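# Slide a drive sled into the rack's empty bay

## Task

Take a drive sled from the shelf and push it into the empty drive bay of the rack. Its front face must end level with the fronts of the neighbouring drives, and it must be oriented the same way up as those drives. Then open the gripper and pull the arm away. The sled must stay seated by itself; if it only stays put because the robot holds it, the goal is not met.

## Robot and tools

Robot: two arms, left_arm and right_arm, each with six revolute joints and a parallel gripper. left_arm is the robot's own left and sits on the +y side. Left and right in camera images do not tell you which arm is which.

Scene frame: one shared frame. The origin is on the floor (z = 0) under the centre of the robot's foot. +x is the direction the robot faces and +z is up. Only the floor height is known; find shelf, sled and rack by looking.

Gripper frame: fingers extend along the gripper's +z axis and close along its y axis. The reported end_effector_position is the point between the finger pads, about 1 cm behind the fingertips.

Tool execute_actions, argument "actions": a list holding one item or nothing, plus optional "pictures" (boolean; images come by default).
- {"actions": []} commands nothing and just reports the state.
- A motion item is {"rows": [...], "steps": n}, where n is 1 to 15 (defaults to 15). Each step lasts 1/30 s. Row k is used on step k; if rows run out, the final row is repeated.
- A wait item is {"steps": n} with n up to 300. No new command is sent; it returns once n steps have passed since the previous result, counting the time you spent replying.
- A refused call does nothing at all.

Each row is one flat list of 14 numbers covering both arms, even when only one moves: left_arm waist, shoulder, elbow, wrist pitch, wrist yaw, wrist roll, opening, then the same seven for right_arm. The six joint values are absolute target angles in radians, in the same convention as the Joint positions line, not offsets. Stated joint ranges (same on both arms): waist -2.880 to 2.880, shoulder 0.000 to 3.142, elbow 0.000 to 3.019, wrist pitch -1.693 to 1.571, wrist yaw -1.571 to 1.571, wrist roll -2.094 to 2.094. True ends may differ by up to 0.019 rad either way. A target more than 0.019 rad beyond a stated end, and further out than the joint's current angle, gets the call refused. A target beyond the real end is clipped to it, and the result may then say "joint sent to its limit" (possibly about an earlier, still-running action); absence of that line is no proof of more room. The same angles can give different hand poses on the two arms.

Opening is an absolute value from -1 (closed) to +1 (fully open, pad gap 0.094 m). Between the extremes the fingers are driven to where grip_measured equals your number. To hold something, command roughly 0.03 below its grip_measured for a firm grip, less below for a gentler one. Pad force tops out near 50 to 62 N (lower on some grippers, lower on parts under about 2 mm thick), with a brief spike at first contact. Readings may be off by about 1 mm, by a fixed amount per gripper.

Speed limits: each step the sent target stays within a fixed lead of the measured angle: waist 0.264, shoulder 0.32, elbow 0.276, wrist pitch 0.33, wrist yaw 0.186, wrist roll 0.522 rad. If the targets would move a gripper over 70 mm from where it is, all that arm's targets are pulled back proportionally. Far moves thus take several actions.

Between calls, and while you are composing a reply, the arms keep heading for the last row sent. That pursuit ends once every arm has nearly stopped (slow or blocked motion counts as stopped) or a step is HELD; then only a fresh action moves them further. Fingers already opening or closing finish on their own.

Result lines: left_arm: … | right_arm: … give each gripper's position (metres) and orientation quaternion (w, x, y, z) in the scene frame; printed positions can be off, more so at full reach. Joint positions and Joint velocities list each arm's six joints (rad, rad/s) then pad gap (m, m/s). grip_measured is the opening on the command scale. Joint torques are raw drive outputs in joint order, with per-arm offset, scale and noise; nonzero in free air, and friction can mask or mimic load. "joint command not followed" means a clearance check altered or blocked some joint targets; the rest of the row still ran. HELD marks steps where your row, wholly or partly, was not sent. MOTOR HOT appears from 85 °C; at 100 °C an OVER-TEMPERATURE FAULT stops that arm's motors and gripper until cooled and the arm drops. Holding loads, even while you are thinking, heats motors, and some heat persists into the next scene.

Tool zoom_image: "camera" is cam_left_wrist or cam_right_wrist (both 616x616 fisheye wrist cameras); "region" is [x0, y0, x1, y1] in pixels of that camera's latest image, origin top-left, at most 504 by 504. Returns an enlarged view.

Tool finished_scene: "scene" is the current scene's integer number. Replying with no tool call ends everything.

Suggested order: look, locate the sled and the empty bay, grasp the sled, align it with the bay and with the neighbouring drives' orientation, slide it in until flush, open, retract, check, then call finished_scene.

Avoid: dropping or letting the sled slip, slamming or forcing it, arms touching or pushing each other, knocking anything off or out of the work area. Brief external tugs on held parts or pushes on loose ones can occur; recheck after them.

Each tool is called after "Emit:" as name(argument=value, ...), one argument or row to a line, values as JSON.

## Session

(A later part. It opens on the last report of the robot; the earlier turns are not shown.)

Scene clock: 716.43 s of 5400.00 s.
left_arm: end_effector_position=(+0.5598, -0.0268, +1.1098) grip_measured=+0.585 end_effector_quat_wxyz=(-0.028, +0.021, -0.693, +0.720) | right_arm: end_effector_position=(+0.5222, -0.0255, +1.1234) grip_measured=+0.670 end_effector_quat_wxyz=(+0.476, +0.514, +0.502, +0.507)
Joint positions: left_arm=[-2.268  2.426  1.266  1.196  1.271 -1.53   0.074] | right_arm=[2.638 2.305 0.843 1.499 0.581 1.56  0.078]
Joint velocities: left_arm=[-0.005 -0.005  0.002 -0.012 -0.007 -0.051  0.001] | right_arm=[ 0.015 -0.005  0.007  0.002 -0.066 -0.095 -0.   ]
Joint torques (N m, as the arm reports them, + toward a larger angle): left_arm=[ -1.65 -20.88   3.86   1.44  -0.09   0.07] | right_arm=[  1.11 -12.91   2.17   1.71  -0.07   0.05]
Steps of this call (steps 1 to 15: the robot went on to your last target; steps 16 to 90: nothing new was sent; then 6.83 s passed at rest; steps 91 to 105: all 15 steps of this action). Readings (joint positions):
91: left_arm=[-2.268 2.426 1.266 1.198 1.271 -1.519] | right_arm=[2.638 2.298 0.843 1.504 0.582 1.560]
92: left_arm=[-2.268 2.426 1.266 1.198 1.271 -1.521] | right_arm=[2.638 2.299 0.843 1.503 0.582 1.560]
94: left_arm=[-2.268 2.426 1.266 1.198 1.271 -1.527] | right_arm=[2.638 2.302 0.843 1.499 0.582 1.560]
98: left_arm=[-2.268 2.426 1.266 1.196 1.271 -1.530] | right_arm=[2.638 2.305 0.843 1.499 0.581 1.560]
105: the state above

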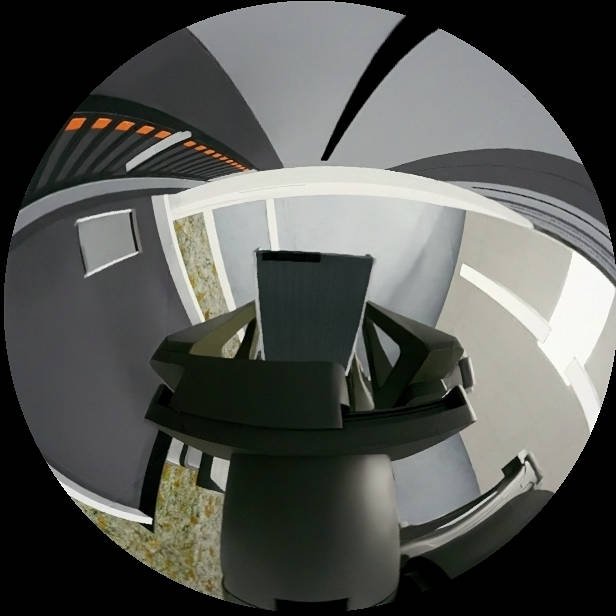

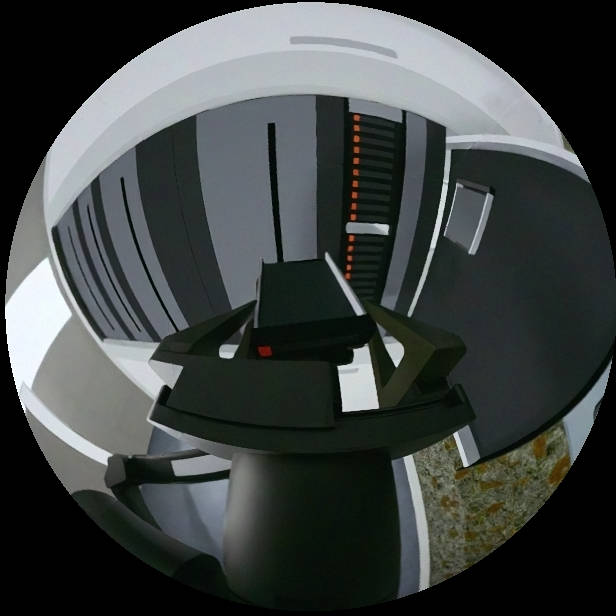

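Emit:
execute_actions(
  actions=[
    {"rows":[[-2.27,2.42,1.27,1.19,1.27,-1.53,0.6,2.635,2.315,0.845,1.5,0.58,1.57,0.62],[-2.27,2.42,1.27,1.19,1.27,-1.53,0.7,2.635,2.315,0.845,1.5,0.58,1.57,0.62],[-2.27,2.42,1.27,1.19,1.27,-1.53,0.85,2.635,2.315,0.845,1.5,0.58,1.57,0.62],[-2.27,2.42,1.27,1.19,1.27,-1.53,1,2.635,2.315,0.845,1.5,0.58,1.57,0.62]],"steps":15},
  ],
)

Scene clock: 725.57 s of 5400.00 s.
left_arm: end_effector_position=(+0.5598, -0.0268, +1.1098) grip_measured=+1.000 end_effector_quat_wxyz=(-0.028, +0.021, -0.693, +0.720) | right_arm: end_effector_position=(+0.5222, -0.0255, +1.1234) grip_measured=+0.670 end_effector_quat_wxyz=(+0.476, +0.514, +0.502, +0.507)
Joint positions: left_arm=[-2.268  2.426  1.266  1.196  1.271 -1.53   0.094] | right_arm=[2.638 2.305 0.843 1.499 0.581 1.56  0.078]
Joint velocities: left_arm=[ 0.005 -0.005 -0.017 -0.012  0.007  0.051  0.   ] | right_arm=[ 0.005 -0.005 -0.002  0.012 -0.081  0.051  0.001]
Joint torques (N m, as the arm reports them, + toward a larger angle): left_arm=[ -1.18 -20.87   3.92   1.48  -0.09   0.07] | right_arm=[  1.49 -13.02   2.18   1.73  -0.09   0.05]
Steps of this call (steps 1 to 15: the robot went on to your last target; steps 16 to 90: nothing new was sent; then 5.63 s passed at rest; steps 91 to 105: all 15 steps of this action). Readings (joint positions):
91: left_arm=[-2.268 2.426 1.266 1.196 1.271 -1.530] | right_arm=[2.638 2.305 0.843 1.499 0.581 1.560]
92: left_arm=[-2.268 2.426 1.266 1.196 1.271 -1.530] | right_arm=[2.638 2.305 0.843 1.499 0.581 1.560]
94: left_arm=[-2.268 2.426 1.266 1.196 1.271 -1.530] | right_arm=[2.638 2.305 0.843 1.499 0.581 1.560]
98: left_arm=[-2.268 2.426 1.266 1.196 1.271 -1.530] | right_arm=[2.638 2.305 0.843 1.499 0.581 1.560]
105: the state above

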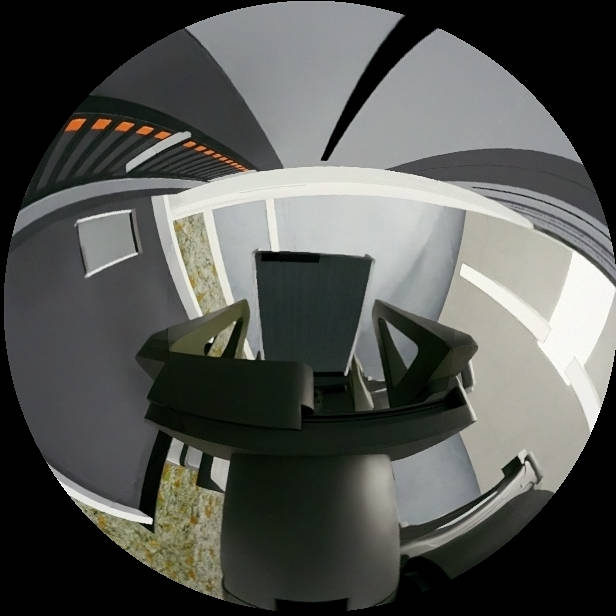

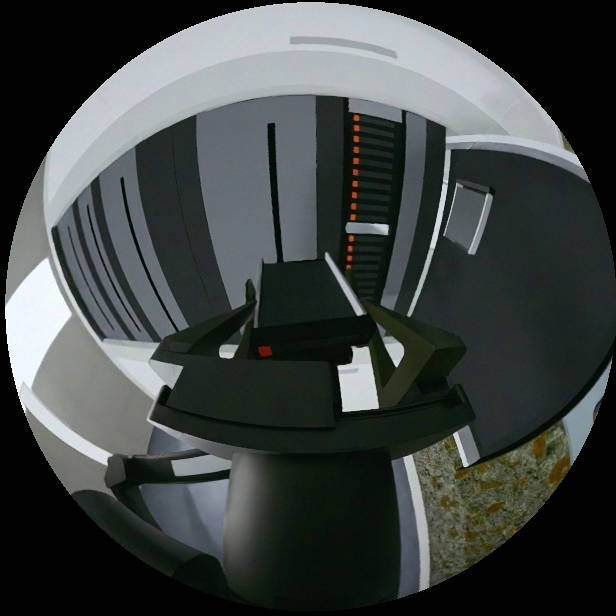

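Emit:
execute_actions(
  actions=[
    {"rows":[[-2.22,2.42,1.27,1.19,1.3,-1.53,1,2.635,2.315,0.845,1.5,0.58,1.57,0.62],[-2.15,2.42,1.27,1.19,1.36,-1.53,1,2.635,2.315,0.845,1.5,0.58,1.57,0.62],[-2.07,2.45,1.27,1.19,1.42,-1.53,1,2.635,2.315,0.845,1.5,0.58,1.57,0.62],[-2.0,2.5,1.27,1.25,1.5,-1.53,0.5,2.635,2.315,0.845,1.5,0.58,1.57,0.62],[-1.97,2.56,1.25,1.32,1.5,-1.53,0,2.635,2.315,0.845,1.5,0.58,1.57,0.62]],"steps":15},
  ],
)

Scene clock: 730.57 s of 5400.00 s.
left_arm: end_effector_position=(+0.5577, +0.1665, +1.0310) grip_measured=+0.003 end_effector_quat_wxyz=(-0.050, +0.080, -0.696, +0.712) | right_arm: end_effector_position=(+0.5222, -0.0255, +1.1234) grip_measured=+0.670 end_effector_quat_wxyz=(+0.476, +0.514, +0.502, +0.507)
Joint positions: left_arm=[-1.926  2.566  1.255  1.295  1.495 -1.53   0.047] | right_arm=[2.638 2.305 0.843 1.499 0.581 1.56  0.078]
Joint velocities: left_arm=[ 0.269  0.269 -0.125  0.002 -0.051 -0.022  0.   ] | right_arm=[-0.005  0.005 -0.012 -0.022 -0.007  0.037 -0.   ]
Joint torques (N m, as the arm reports them, + toward a larger angle): left_arm=[ -6.46 -21.17   2.8    2.82   0.28   0.07] | right_arm=[  1.47 -13.04   2.12   1.75  -0.08   0.06]
Steps of this call (steps 1 to 15: the robot went on to your last target; steps 16 to 90: nothing new was sent; then 1.50 s passed at rest; steps 91 to 105: all 15 steps of this action). Readings (joint positions):
91: left_arm=[-2.266 2.426 1.266 1.196 1.285 -1.530] | right_arm=[2.638 2.305 0.843 1.499 0.581 1.560]
92: left_arm=[-2.257 2.426 1.266 1.196 1.324 -1.530] | right_arm=[2.638 2.305 0.843 1.499 0.581 1.560]
94: left_arm=[-2.226 2.429 1.266 1.198 1.395 -1.530] | right_arm=[2.638 2.305 0.843 1.499 0.581 1.560]
98: left_arm=[-2.115 2.462 1.266 1.244 1.468 -1.530] | right_arm=[2.638 2.305 0.843 1.499 0.581 1.560]
105: the state above

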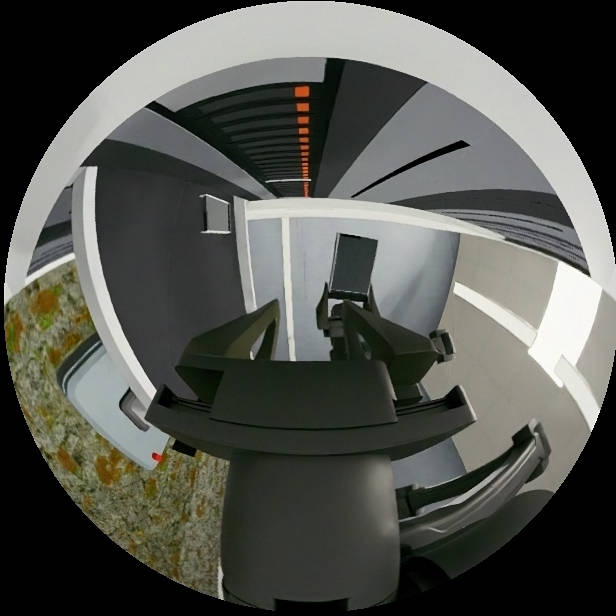

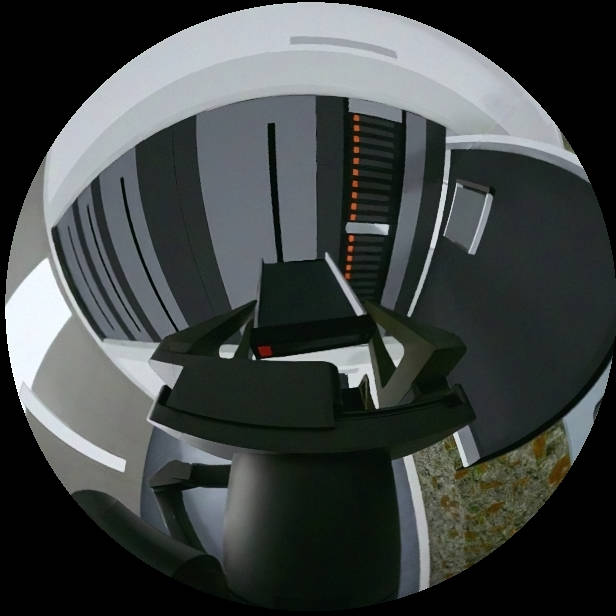

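Emit:
execute_actions(
  actions=[
    {"rows":[[-1.97,2.56,1.25,1.32,1.5,-1.53,0,2.63,2.35,0.88,1.5,0.575,1.57,0.62],[-1.97,2.56,1.25,1.32,1.5,-1.53,0,2.62,2.39,0.92,1.495,0.57,1.57,0.62],[-1.97,2.56,1.25,1.32,1.5,-1.53,0,2.61,2.43,0.96,1.49,0.565,1.57,0.62],[-1.97,2.56,1.25,1.32,1.5,-1.53,0,2.6,2.47,1.0,1.49,0.56,1.57,0.62],[-1.97,2.56,1.25,1.32,1.5,-1.53,0,2.585,2.51,1.05,1.485,0.555,1.57,0.62],[-1.97,2.56,1.25,1.32,1.5,-1.53,0,2.57,2.55,1.1,1.48,0.55,1.57,0.62],[-1.97,2.56,1.25,1.32,1.5,-1.53,0,2.555,2.59,1.15,1.475,0.54,1.57,0.62],[-1.97,2.56,1.25,1.32,1.5,-1.53,0,2.542,2.62,1.2,1.47,0.535,1.57,0.62]],"steps":15},
  ],
)

Scene clock: 753.77 s of 5400.00 s.
left_arm: end_effector_position=(+0.5444, +0.1384, +1.0241) grip_measured=+0.003 end_effector_quat_wxyz=(-0.026, +0.069, -0.696, +0.714) | right_arm: end_effector_position=(+0.5949, -0.0431, +0.9945) grip_measured=+0.670 end_effector_quat_wxyz=(+0.489, +0.531, +0.498, +0.480)
Joint positions: left_arm=[-1.974  2.579  1.246  1.3    1.497 -1.53   0.047] | right_arm=[2.529 2.65  1.193 1.463 0.536 1.561 0.078]
Joint velocities: left_arm=[ 0.005 -0.015 -0.007 -0.002 -0.081  0.037 -0.001] | right_arm=[-0.054 -0.005 -0.012 -0.027 -0.051 -0.007 -0.   ]
Joint torques (N m, as the arm reports them, + toward a larger angle): left_arm=[ -0.42 -20.83   2.58   2.55   0.15   0.08] | right_arm=[  3.32 -18.87   2.54   1.88  -0.07   0.04]
Steps of this call (steps 1 to 30: the robot went on to your last target; steps 31 to 90: nothing new was sent; then 19.70 s passed at rest; steps 91 to 105: all 15 steps of this action). Readings (joint positions):
91: left_arm=[-1.974 2.579 1.246 1.300 1.497 -1.530] | right_arm=[2.638 2.307 0.845 1.499 0.580 1.560]
92: left_arm=[-1.974 2.579 1.246 1.300 1.497 -1.530] | right_arm=[2.637 2.315 0.853 1.499 0.577 1.560]
94: left_arm=[-1.974 2.579 1.246 1.300 1.497 -1.530] | right_arm=[2.632 2.358 0.903 1.499 0.568 1.560]
98: left_arm=[-1.974 2.579 1.246 1.300 1.497 -1.530] | right_arm=[2.594 2.526 1.105 1.486 0.540 1.560]
105: the state above

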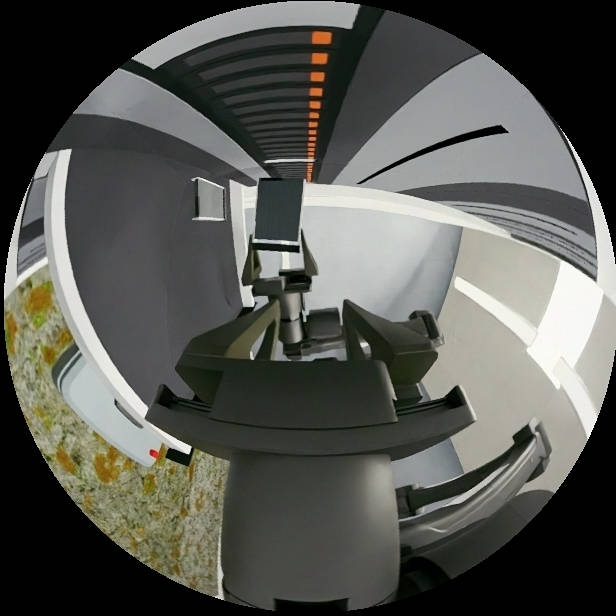

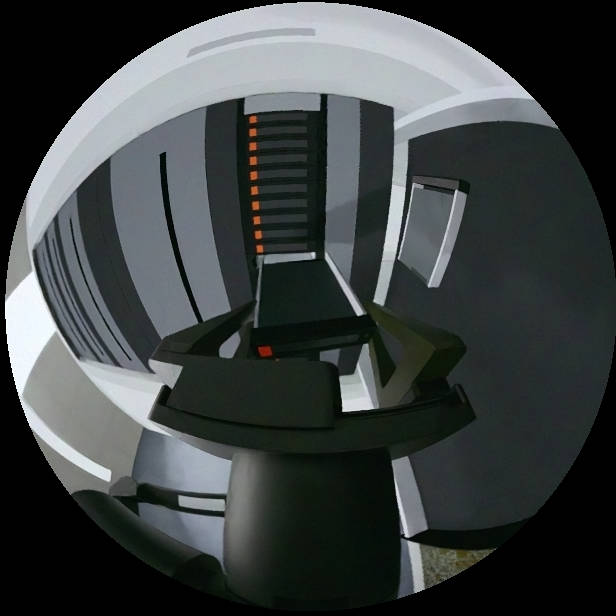

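Emit:
execute_actions(
  actions=[
    {"rows":[[-1.97,2.56,1.25,1.32,1.5,-1.53,0,2.555,2.58,1.2,1.47,0.55,1.57,0.62]],"steps":15},
  ],
)

Scene clock: 776.80 s of 5400.00 s.
left_arm: end_effector_position=(+0.5444, +0.1384, +1.0241) grip_measured=+0.003 end_effector_quat_wxyz=(-0.026, +0.069, -0.696, +0.714) | right_arm: end_effector_position=(+0.6065, -0.0268, +1.0361) grip_measured=+0.670 end_effector_quat_wxyz=(+0.494, +0.524, +0.477, +0.504)
Joint positions: left_arm=[-1.974  2.579  1.246  1.3    1.497 -1.53   0.047] | right_arm=[2.549 2.584 1.193 1.463 0.548 1.561 0.078]
Joint velocities: left_arm=[-0.015 -0.005 -0.002 -0.007 -0.022 -0.022 -0.   ] | right_arm=[-0.015  0.005 -0.012  0.002  0.007 -0.022 -0.   ]
Joint torques (N m, as the arm reports them, + toward a larger angle): left_arm=[ -0.29 -20.82   2.63   2.54   0.16   0.07] | right_arm=[  2.59 -17.44   3.23   2.18   0.05   0.03]
Steps of this call (steps 1 to 30: the robot went on to your last target; steps 31 to 90: nothing new was sent; then 19.53 s passed at rest; steps 91 to 105: all 15 steps of this action). Readings (joint positions):
91: left_arm=[-1.974 2.579 1.246 1.300 1.497 -1.530] | right_arm=[2.535 2.631 1.193 1.463 0.542 1.561]
92: left_arm=[-1.974 2.579 1.246 1.300 1.497 -1.530] | right_arm=[2.536 2.628 1.193 1.463 0.547 1.561]
94: left_arm=[-1.974 2.579 1.246 1.300 1.497 -1.530] | right_arm=[2.539 2.617 1.193 1.463 0.548 1.561]
98: left_arm=[-1.974 2.579 1.246 1.300 1.497 -1.530] | right_arm=[2.547 2.593 1.193 1.463 0.548 1.561]
105: the state above

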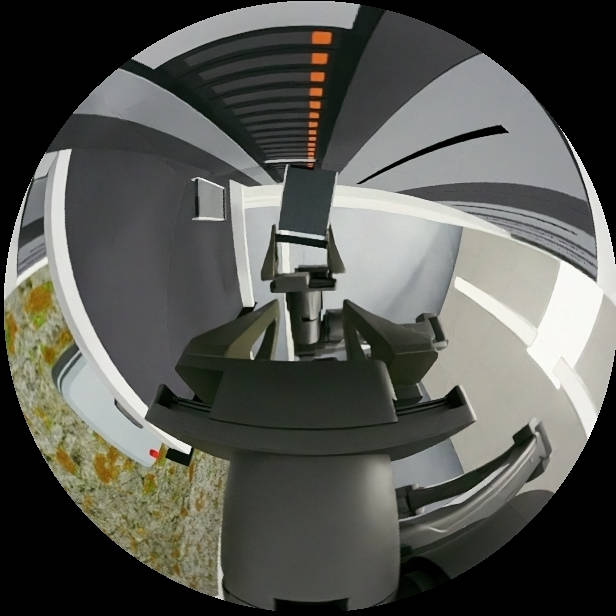

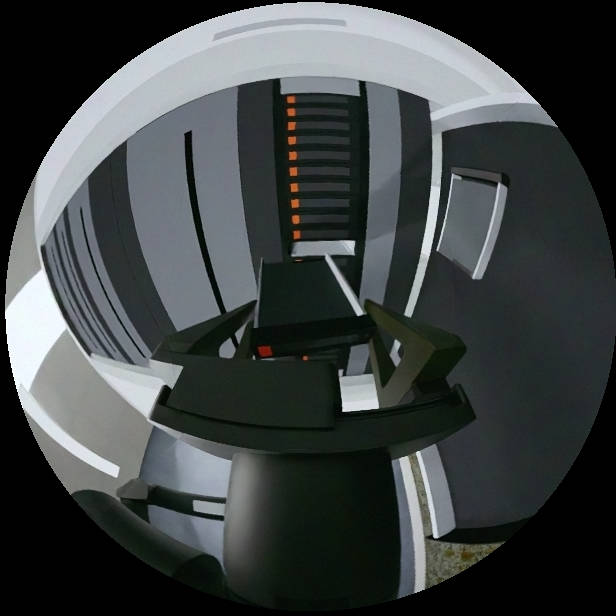

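Emit:
execute_actions(
  actions=[
    {"rows":[[-1.97,2.56,1.25,1.32,1.5,-1.53,0,2.535,2.63,1.2,1.47,0.54,1.57,0.62]],"steps":15},
  ],
)

Scene clock: 784.17 s of 5400.00 s.
left_arm: end_effector_position=(+0.5444, +0.1384, +1.0241) grip_measured=+0.003 end_effector_quat_wxyz=(-0.026, +0.069, -0.696, +0.714) | right_arm: end_effector_position=(+0.5978, -0.0330, +1.0099) grip_measured=+0.670 end_effector_quat_wxyz=(+0.490, +0.527, +0.492, +0.490)
Joint positions: left_arm=[-1.974  2.579  1.246  1.3    1.497 -1.53   0.047] | right_arm=[2.544 2.626 1.193 1.463 0.542 1.561 0.078]
Joint velocities: left_arm=[-0.005 -0.005  0.002 -0.002 -0.007 -0.022  0.   ] | right_arm=[-0.005 -0.005 -0.002 -0.007  0.007 -0.007 -0.   ]
Joint torques (N m, as the arm reports them, + toward a larger angle): left_arm=[ -0.41 -20.81   2.61   2.58   0.15   0.07] | right_arm=[  1.27 -16.01   2.85   2.    -0.15   0.06]
Steps of this call (steps 1 to 15: the robot went on to your last target; steps 16 to 90: nothing new was sent; then 3.87 s passed at rest; steps 91 to 105: all 15 steps of this action). Readings (joint positions):
91: left_arm=[-1.974 2.579 1.246 1.300 1.497 -1.530] | right_arm=[2.549 2.587 1.193 1.463 0.545 1.561]
92: left_arm=[-1.974 2.579 1.246 1.300 1.497 -1.530] | right_arm=[2.548 2.589 1.193 1.463 0.543 1.561]
94: left_arm=[-1.974 2.579 1.246 1.300 1.497 -1.530] | right_arm=[2.547 2.599 1.193 1.463 0.542 1.561]
98: left_arm=[-1.974 2.579 1.246 1.300 1.497 -1.530] | right_arm=[2.544 2.619 1.193 1.463 0.542 1.561]
105: the state above

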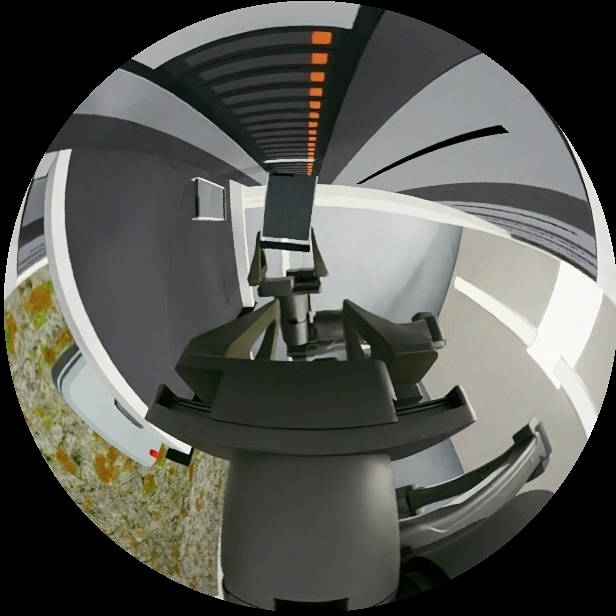

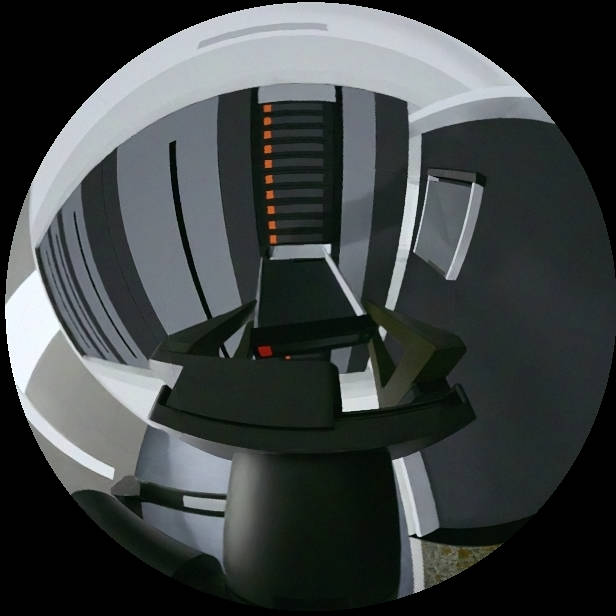

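Emit:
zoom_image(
  camera="cam_left_wrist",
  region=[230,130,370,270],
)

Emit:
zoom_image(
  camera="cam_right_wrist",
  region=[230,200,390,360],
)

Region (230, 130, 370, 270) of cam_left_wrist's 616x616 image, scaled by 3.600, with more detail than that image has.

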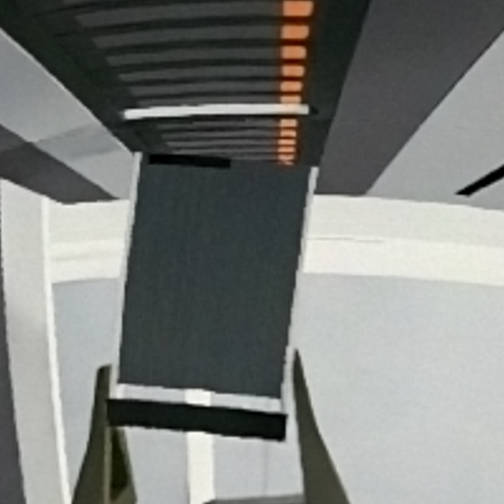

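Region (230, 200, 390, 360) of cam_right_wrist's 616x616 image, scaled by 3.150, with more detail than that image has.

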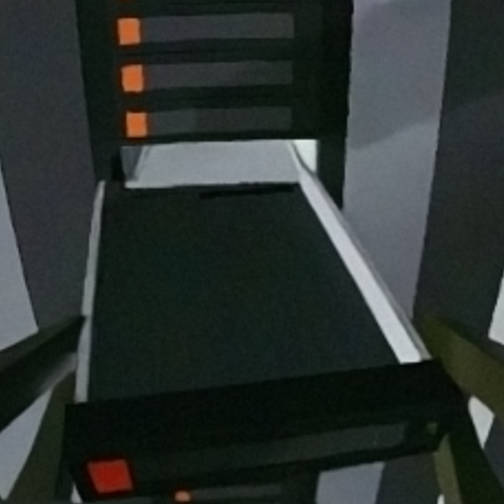

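Emit:
execute_actions(
  actions=[
    {"rows":[[-1.97,2.56,1.25,1.32,1.5,-1.53,0,2.53,2.64,1.24,1.47,0.535,1.57,0.62]],"steps":15},
  ],
)

Emit:
zoom_image(
  camera="cam_right_wrist",
  region=[230,200,390,360],
)

Emit:
zoom_image(
  camera="cam_left_wrist",
  region=[230,130,370,270],
)

Scene clock: 796.17 s of 5400.00 s.
left_arm: end_effector_position=(+0.5444, +0.1384, +1.0241) grip_measured=+0.003 end_effector_quat_wxyz=(-0.026, +0.069, -0.696, +0.714) | right_arm: end_effector_position=(+0.6069, -0.0307, +1.0149) grip_measured=+0.670 end_effector_quat_wxyz=(+0.492, +0.525, +0.484, +0.498)
Joint positions: left_arm=[-1.974  2.579  1.246  1.3    1.497 -1.53   0.047] | right_arm=[2.539 2.628 1.218 1.463 0.538 1.561 0.078]
Joint velocities: left_arm=[-0.005  0.005  0.027  0.012 -0.066 -0.022  0.   ] | right_arm=[-0.005 -0.015  0.012 -0.007  0.037 -0.037 -0.001]
Joint torques (N m, as the arm reports them, + toward a larger angle): left_arm=[ -0.3  -20.87   2.65   2.53   0.15   0.07] | right_arm=[  0.94 -15.84   4.2    2.06  -0.17   0.04]
Steps of this call (steps 1 to 15: the robot went on to your last target; steps 16 to 90: nothing new was sent; then 8.50 s passed at rest; steps 91 to 105: all 15 steps of this action). Readings (joint positions):
91: left_arm=[-1.974 2.579 1.246 1.300 1.497 -1.530] | right_arm=[2.544 2.626 1.195 1.463 0.541 1.561]
92: left_arm=[-1.974 2.579 1.246 1.300 1.497 -1.530] | right_arm=[2.543 2.627 1.199 1.463 0.539 1.561]
94: left_arm=[-1.974 2.579 1.246 1.300 1.497 -1.530] | right_arm=[2.542 2.628 1.209 1.463 0.538 1.561]
98: left_arm=[-1.974 2.579 1.246 1.300 1.497 -1.530] | right_arm=[2.540 2.628 1.218 1.463 0.538 1.561]
105: the state above

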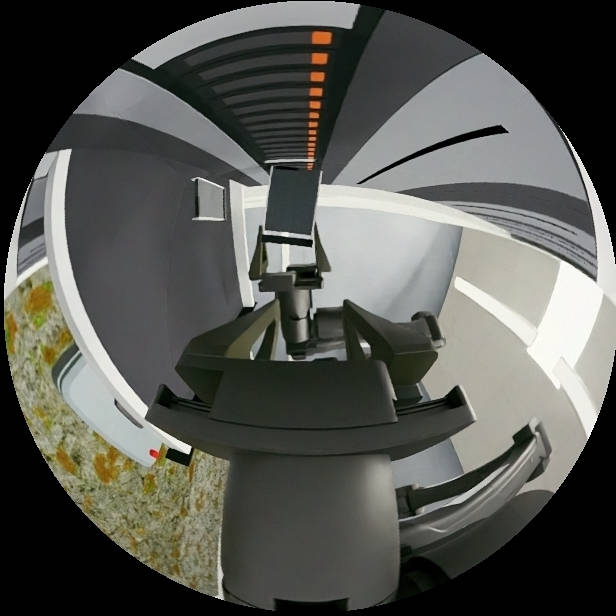

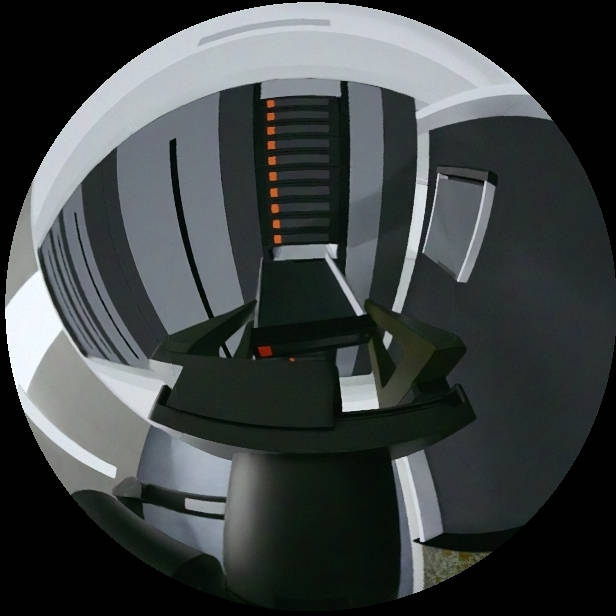

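Region (230, 200, 390, 360) of cam_right_wrist's 616x616 image, scaled by 3.150, with more detail than that image has.

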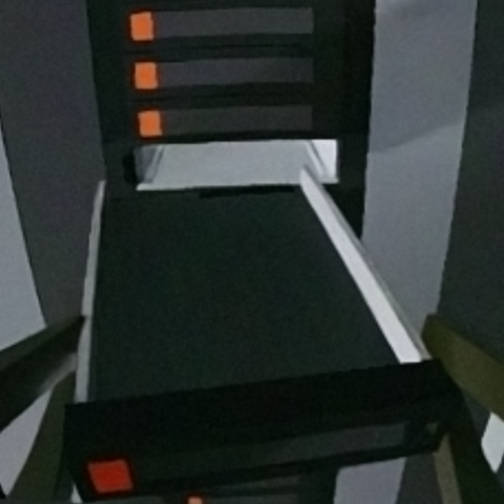

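Region (230, 130, 370, 270) of cam_left_wrist's 616x616 image, scaled by 3.600, with more detail than that image has.

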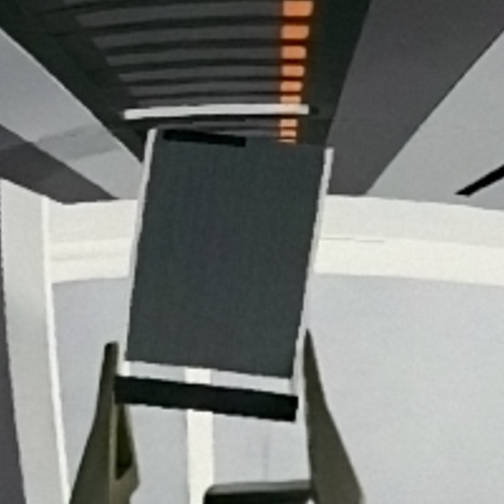

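Emit:
execute_actions(
  actions=[
    {"rows":[[-1.97,2.56,1.25,1.32,1.5,-1.53,0,2.53,2.655,1.23,1.42,0.535,1.57,0.62]],"steps":15},
  ],
)

Emit:
zoom_image(
  camera="cam_right_wrist",
  region=[230,200,390,360],
)

Emit:
zoom_image(
  camera="cam_left_wrist",
  region=[230,130,370,270],
)

Scene clock: 802.13 s of 5400.00 s.
left_arm: end_effector_position=(+0.5444, +0.1384, +1.0241) grip_measured=+0.003 end_effector_quat_wxyz=(-0.026, +0.069, -0.696, +0.714) | right_arm: end_effector_position=(+0.6023, -0.0318, +0.9955) grip_measured=+0.670 end_effector_quat_wxyz=(+0.486, +0.530, +0.504, +0.479)
Joint positions: left_arm=[-1.974  2.579  1.246  1.3    1.497 -1.53   0.047] | right_arm=[2.539 2.644 1.218 1.421 0.537 1.561 0.078]
Joint velocities: left_arm=[-0.015  0.005 -0.002  0.002  0.007 -0.022 -0.001] | right_arm=[-0.005 -0.015  0.017 -0.002 -0.051 -0.022  0.001]
Joint torques (N m, as the arm reports them, + toward a larger angle): left_arm=[ -0.42 -20.95   2.63   2.54   0.15   0.07] | right_arm=[  1.14 -16.27   3.1    1.71  -0.13   0.04]
Steps of this call (steps 1 to 15: the robot went on to your last target; steps 16 to 90: nothing new was sent; then 2.47 s passed at rest; steps 91 to 105: all 15 steps of this action). Readings (joint positions):
91: left_arm=[-1.974 2.579 1.246 1.300 1.497 -1.530] | right_arm=[2.539 2.629 1.218 1.455 0.538 1.561]
92: left_arm=[-1.974 2.579 1.246 1.300 1.497 -1.530] | right_arm=[2.539 2.629 1.218 1.443 0.537 1.561]
94: left_arm=[-1.974 2.579 1.246 1.300 1.497 -1.530] | right_arm=[2.539 2.632 1.218 1.429 0.537 1.561]
98: left_arm=[-1.974 2.579 1.246 1.300 1.497 -1.530] | right_arm=[2.539 2.642 1.218 1.422 0.537 1.561]
105: the state above

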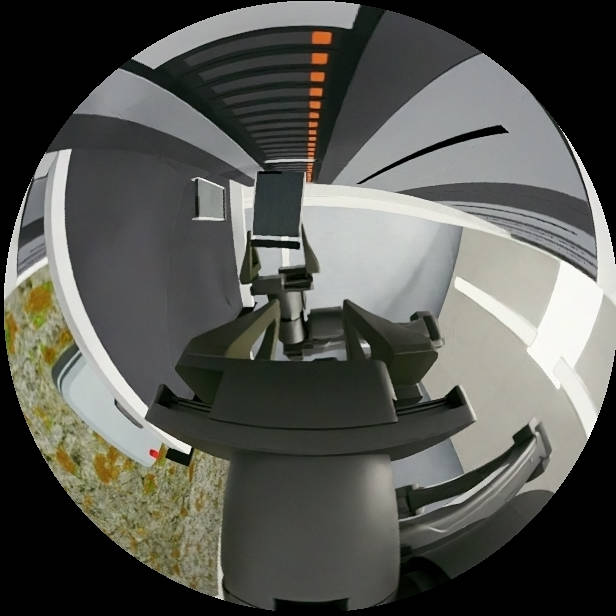

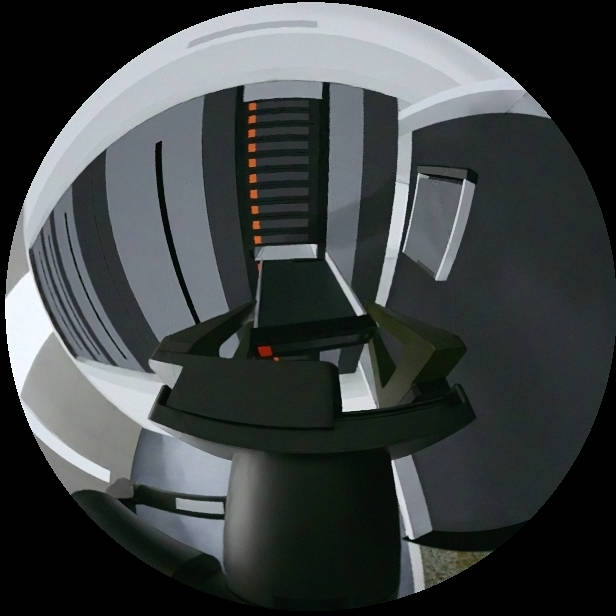

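Region (230, 200, 390, 360) of cam_right_wrist's 616x616 image, scaled by 3.150, with more detail than that image has.

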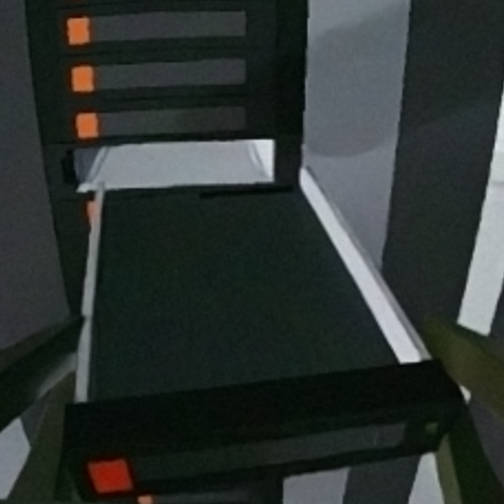

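Region (230, 130, 370, 270) of cam_left_wrist's 616x616 image, scaled by 3.600, with more detail than that image has.

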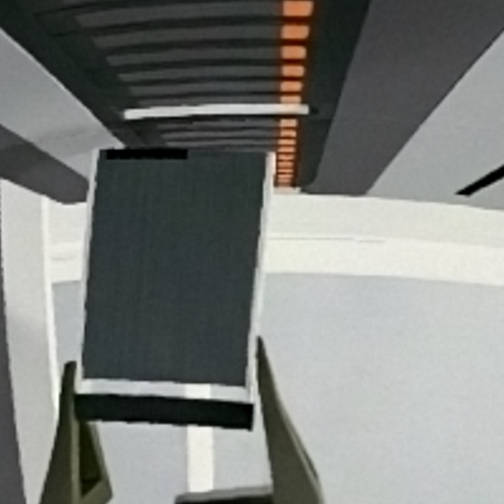

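Emit:
execute_actions(
  actions=[
    {"rows":[[-1.97,2.56,1.25,1.32,1.5,-1.53,0,2.54,2.644,1.17,1.32,0.54,1.57,0.62],[-1.97,2.56,1.25,1.32,1.5,-1.53,0,2.54,2.644,1.17,1.32,0.54,1.57,0.62],[-1.97,2.56,1.25,1.32,1.5,-1.53,0,2.54,2.644,1.17,1.32,0.54,1.57,0.62],[-1.97,2.56,1.25,1.32,1.5,-1.53,0,2.54,2.644,1.17,1.32,0.54,1.57,0.62],[-1.97,2.56,1.25,1.32,1.5,-1.53,0,2.54,2.568,1.17,1.32,0.54,1.57,0.62]],"steps":15},
  ],
)

Emit:
zoom_image(
  camera="cam_right_wrist",
  region=[230,200,390,360],
)

Emit:
zoom_image(
  camera="cam_left_wrist",
  region=[230,130,370,270],
)

Scene clock: 823.03 s of 5400.00 s.
left_arm: end_effector_position=(+0.5444, +0.1384, +1.0241) grip_measured=+0.003 end_effector_quat_wxyz=(-0.026, +0.069, -0.696, +0.714) | right_arm: end_effector_position=(+0.5999, -0.0340, +1.0044) grip_measured=+0.670 end_effector_quat_wxyz=(+0.477, +0.536, +0.532, +0.450)
Joint positions: left_arm=[-1.974  2.579  1.246  1.3    1.497 -1.53   0.047] | right_arm=[2.539 2.571 1.165 1.318 0.539 1.561 0.078]
Joint velocities: left_arm=[ 0.005 -0.005 -0.007  0.012  0.007 -0.022 -0.   ] | right_arm=[ 0.005 -0.112 -0.007  0.012  0.022  0.066 -0.001]
Joint torques (N m, as the arm reports them, + toward a larger angle): left_arm=[ -0.32 -20.8    2.65   2.55   0.15   0.07] | right_arm=[  1.86 -15.74   3.03   1.84   0.08   0.04]
Steps of this call (steps 1 to 15: the robot went on to your last target; steps 16 to 90: nothing new was sent; then 17.40 s passed at rest; steps 91 to 105: all 15 steps of this action). Readings (joint positions):
91: left_arm=[-1.974 2.579 1.246 1.300 1.497 -1.530] | right_arm=[2.539 2.643 1.213 1.401 0.537 1.561]
92: left_arm=[-1.974 2.579 1.246 1.300 1.497 -1.530] | right_arm=[2.539 2.638 1.204 1.372 0.537 1.561]
94: left_arm=[-1.974 2.579 1.246 1.300 1.497 -1.530] | right_arm=[2.539 2.637 1.186 1.339 0.537 1.561]
98: left_arm=[-1.974 2.579 1.246 1.300 1.497 -1.530] | right_arm=[2.539 2.623 1.165 1.318 0.539 1.561]
105: the state above

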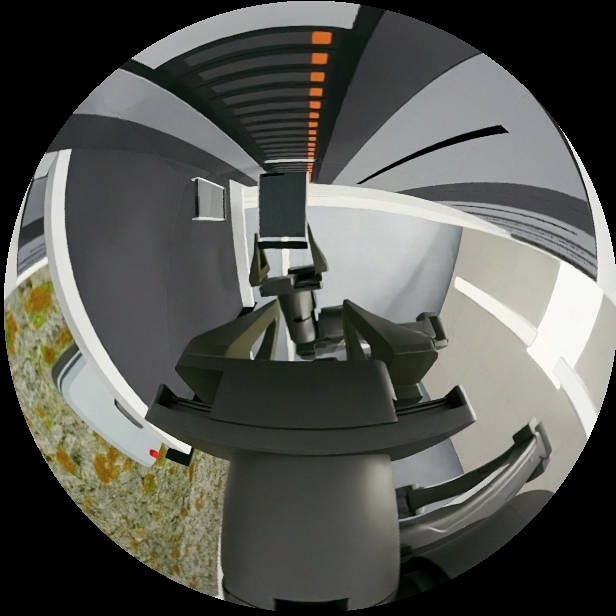

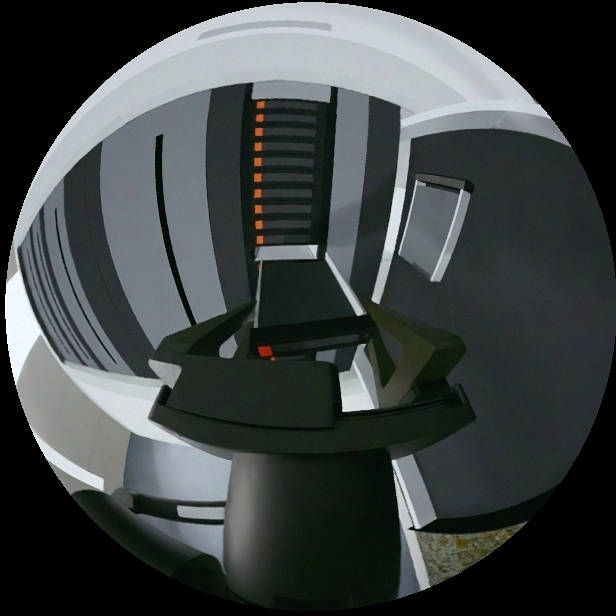

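Region (230, 200, 390, 360) of cam_right_wrist's 616x616 image, scaled by 3.150, with more detail than that image has.

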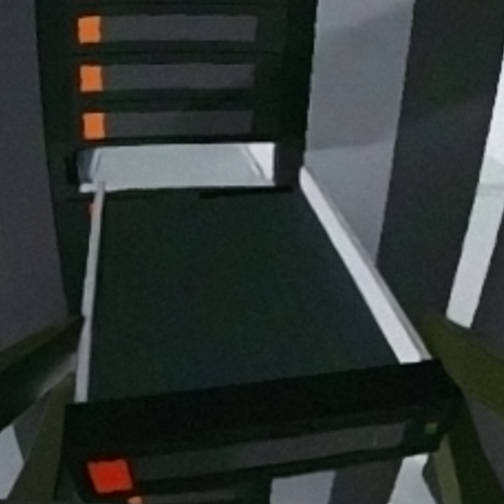

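Region (230, 130, 370, 270) of cam_left_wrist's 616x616 image, scaled by 3.600, with more detail than that image has.

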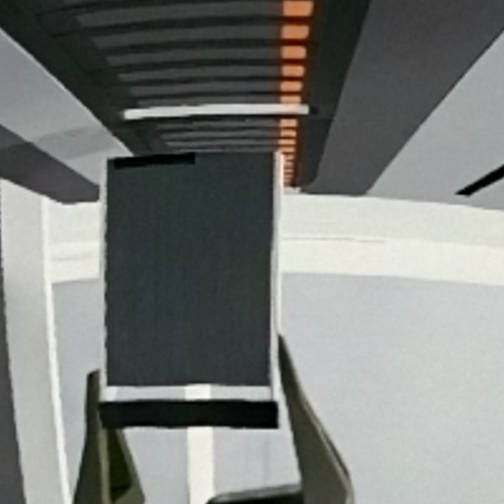

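Emit:
execute_actions(
  actions=[
    {"rows":[[-1.97,2.56,1.25,1.32,1.5,-1.53,0,2.535,2.545,1.17,1.32,0.535,1.57,0.62]],"steps":15},
  ],
)

Emit:
zoom_image(
  camera="cam_right_wrist",
  region=[230,200,390,360],
)

Emit:
zoom_image(
  camera="cam_left_wrist",
  region=[230,130,370,270],
)

Scene clock: 828.33 s of 5400.00 s.
left_arm: end_effector_position=(+0.5444, +0.1384, +1.0241) grip_measured=+0.003 end_effector_quat_wxyz=(-0.026, +0.069, -0.696, +0.714) | right_arm: end_effector_position=(+0.6023, -0.0329, +1.0104) grip_measured=+0.670 end_effector_quat_wxyz=(+0.478, +0.535, +0.529, +0.453)
Joint positions: left_arm=[-1.974  2.579  1.246  1.3    1.497 -1.53   0.047] | right_arm=[2.539 2.562 1.165 1.318 0.537 1.561 0.078]
Joint velocities: left_arm=[-0.005 -0.005  0.007 -0.002  0.037 -0.007 -0.   ] | right_arm=[-0.015 -0.005  0.012 -0.002  0.037 -0.051 -0.001]
Joint torques (N m, as the arm reports them, + toward a larger angle): left_arm=[ -0.48 -20.84   2.64   2.54   0.15   0.07] | right_arm=[  1.34 -18.     3.08   1.82  -0.09   0.04]
Steps of this call (steps 1 to 15: the robot went on to your last target; steps 16 to 90: nothing new was sent; then 1.80 s passed at rest; steps 91 to 105: all 15 steps of this action). Readings (joint positions):
91: left_arm=[-1.974 2.579 1.246 1.300 1.497 -1.530] | right_arm=[2.539 2.567 1.165 1.318 0.538 1.561]
92: left_arm=[-1.974 2.579 1.246 1.300 1.497 -1.530] | right_arm=[2.539 2.567 1.165 1.318 0.538 1.561]
94: left_arm=[-1.974 2.579 1.246 1.300 1.497 -1.530] | right_arm=[2.539 2.566 1.165 1.318 0.538 1.561]
98: left_arm=[-1.974 2.579 1.246 1.300 1.497 -1.530] | right_arm=[2.539 2.563 1.165 1.318 0.537 1.561]
105: the state above

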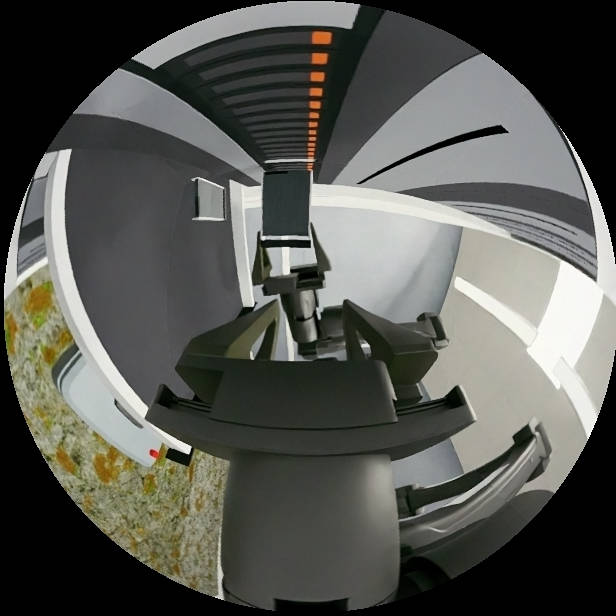

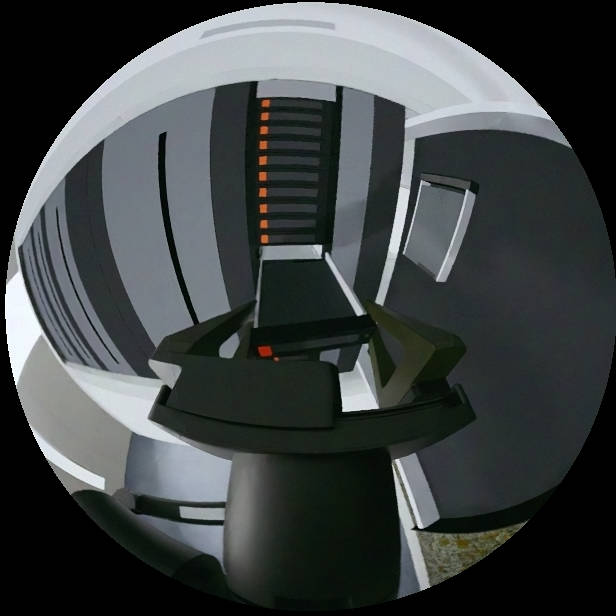

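Region (230, 200, 390, 360) of cam_right_wrist's 616x616 image, scaled by 3.150, with more detail than that image has.

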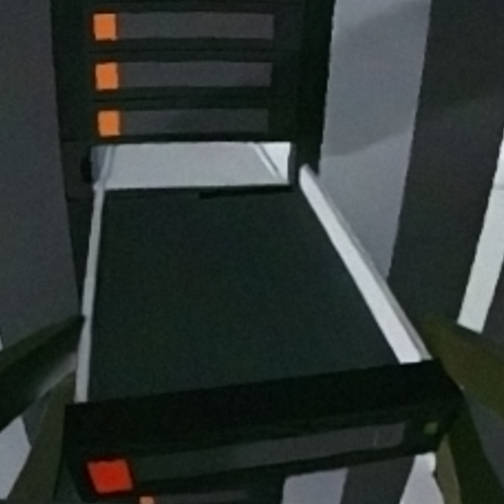

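Region (230, 130, 370, 270) of cam_left_wrist's 616x616 image, scaled by 3.600, with more detail than that image has.

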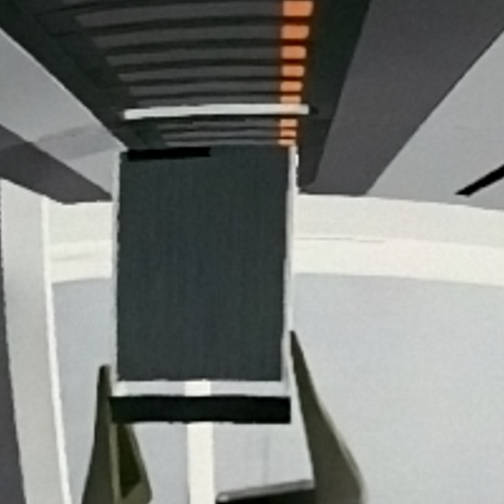

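Emit:
execute_actions(
  actions=[
    {"rows":[[-1.97,2.56,1.25,1.32,1.5,-1.53,0,2.505,2.55,1.245,1.27,0.512,1.57,0.62]],"steps":15},
  ],
)

Emit:
zoom_image(
  camera="cam_right_wrist",
  region=[230,200,390,360],
)

Emit:
zoom_image(
  camera="cam_left_wrist",
  region=[230,130,370,270],
)

Scene clock: 834.53 s of 5400.00 s.
left_arm: end_effector_position=(+0.5444, +0.1384, +1.0241) grip_measured=+0.003 end_effector_quat_wxyz=(-0.026, +0.069, -0.696, +0.714) | right_arm: end_effector_position=(+0.6239, -0.0317, +1.0149) grip_measured=+0.651 end_effector_quat_wxyz=(+0.476, +0.534, +0.528, +0.457)
Joint positions: left_arm=[-1.974  2.579  1.246  1.3    1.497 -1.53   0.047] | right_arm=[2.521 2.56  1.213 1.274 0.513 1.561 0.078]
Joint velocities: left_arm=[-0.015  0.005 -0.032 -0.012 -0.051  0.007 -0.001] | right_arm=[-0.005  0.005 -0.012 -0.017  0.066  0.037 -0.001]
Joint torques (N m, as the arm reports them, + toward a larger angle): left_arm=[ -0.39 -20.84   2.65   2.52   0.15   0.07] | right_arm=[  0.64 -18.43   5.71   1.53  -0.02   0.04]
Steps of this call (steps 1 to 15: the robot went on to your last target; steps 16 to 90: nothing new was sent; then 2.70 s passed at rest; steps 91 to 105: all 15 steps of this action). Readings (joint positions):
91: left_arm=[-1.974 2.579 1.246 1.300 1.497 -1.530] | right_arm=[2.537 2.562 1.169 1.309 0.528 1.561]
92: left_arm=[-1.974 2.579 1.246 1.300 1.497 -1.530] | right_arm=[2.535 2.562 1.179 1.293 0.519 1.561]
94: left_arm=[-1.974 2.579 1.246 1.300 1.497 -1.530] | right_arm=[2.526 2.562 1.202 1.277 0.515 1.561]
98: left_arm=[-1.974 2.579 1.246 1.300 1.497 -1.530] | right_arm=[2.521 2.560 1.213 1.275 0.513 1.561]
105: the state above

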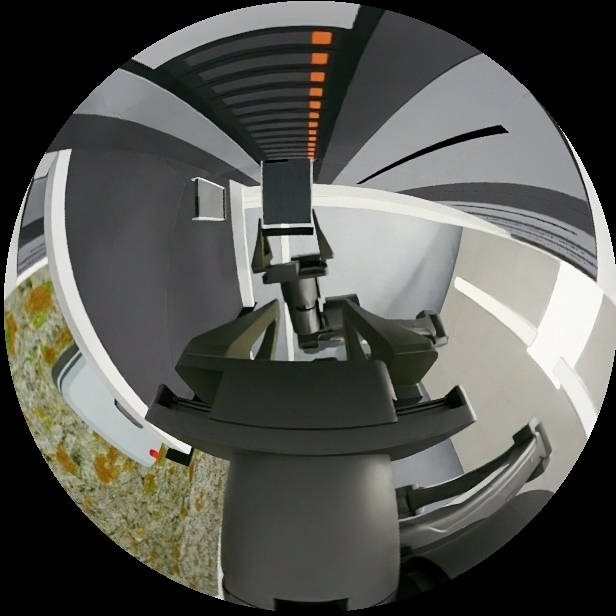

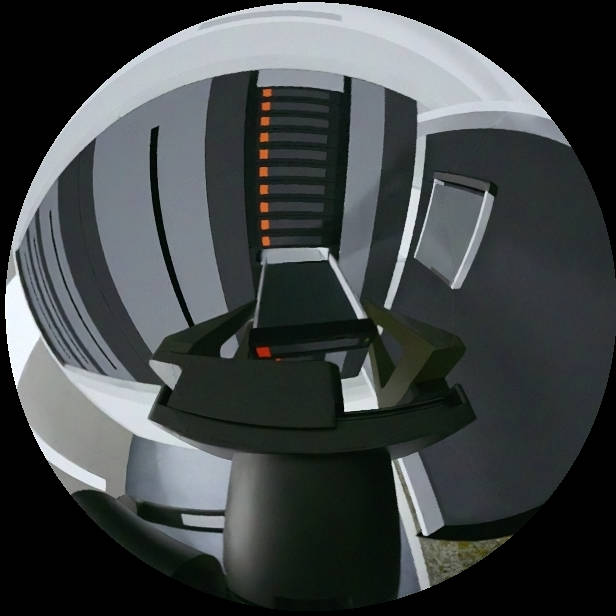

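Region (230, 200, 390, 360) of cam_right_wrist's 616x616 image, scaled by 3.150, with more detail than that image has.

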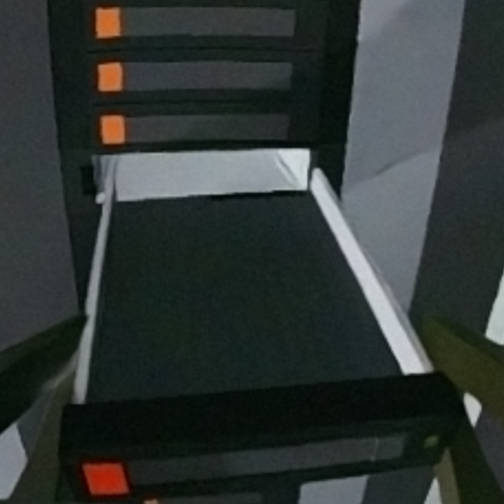

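Region (230, 130, 370, 270) of cam_left_wrist's 616x616 image, scaled by 3.600, with more detail than that image has.

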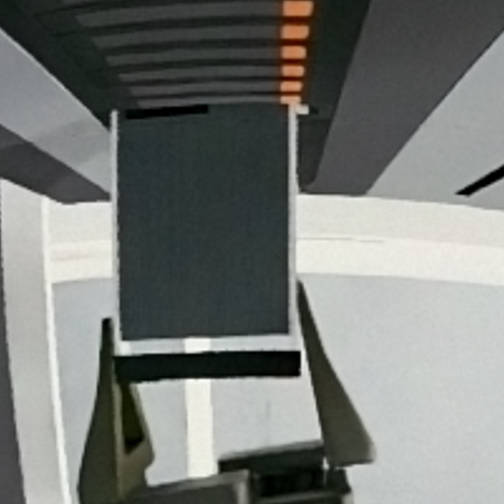

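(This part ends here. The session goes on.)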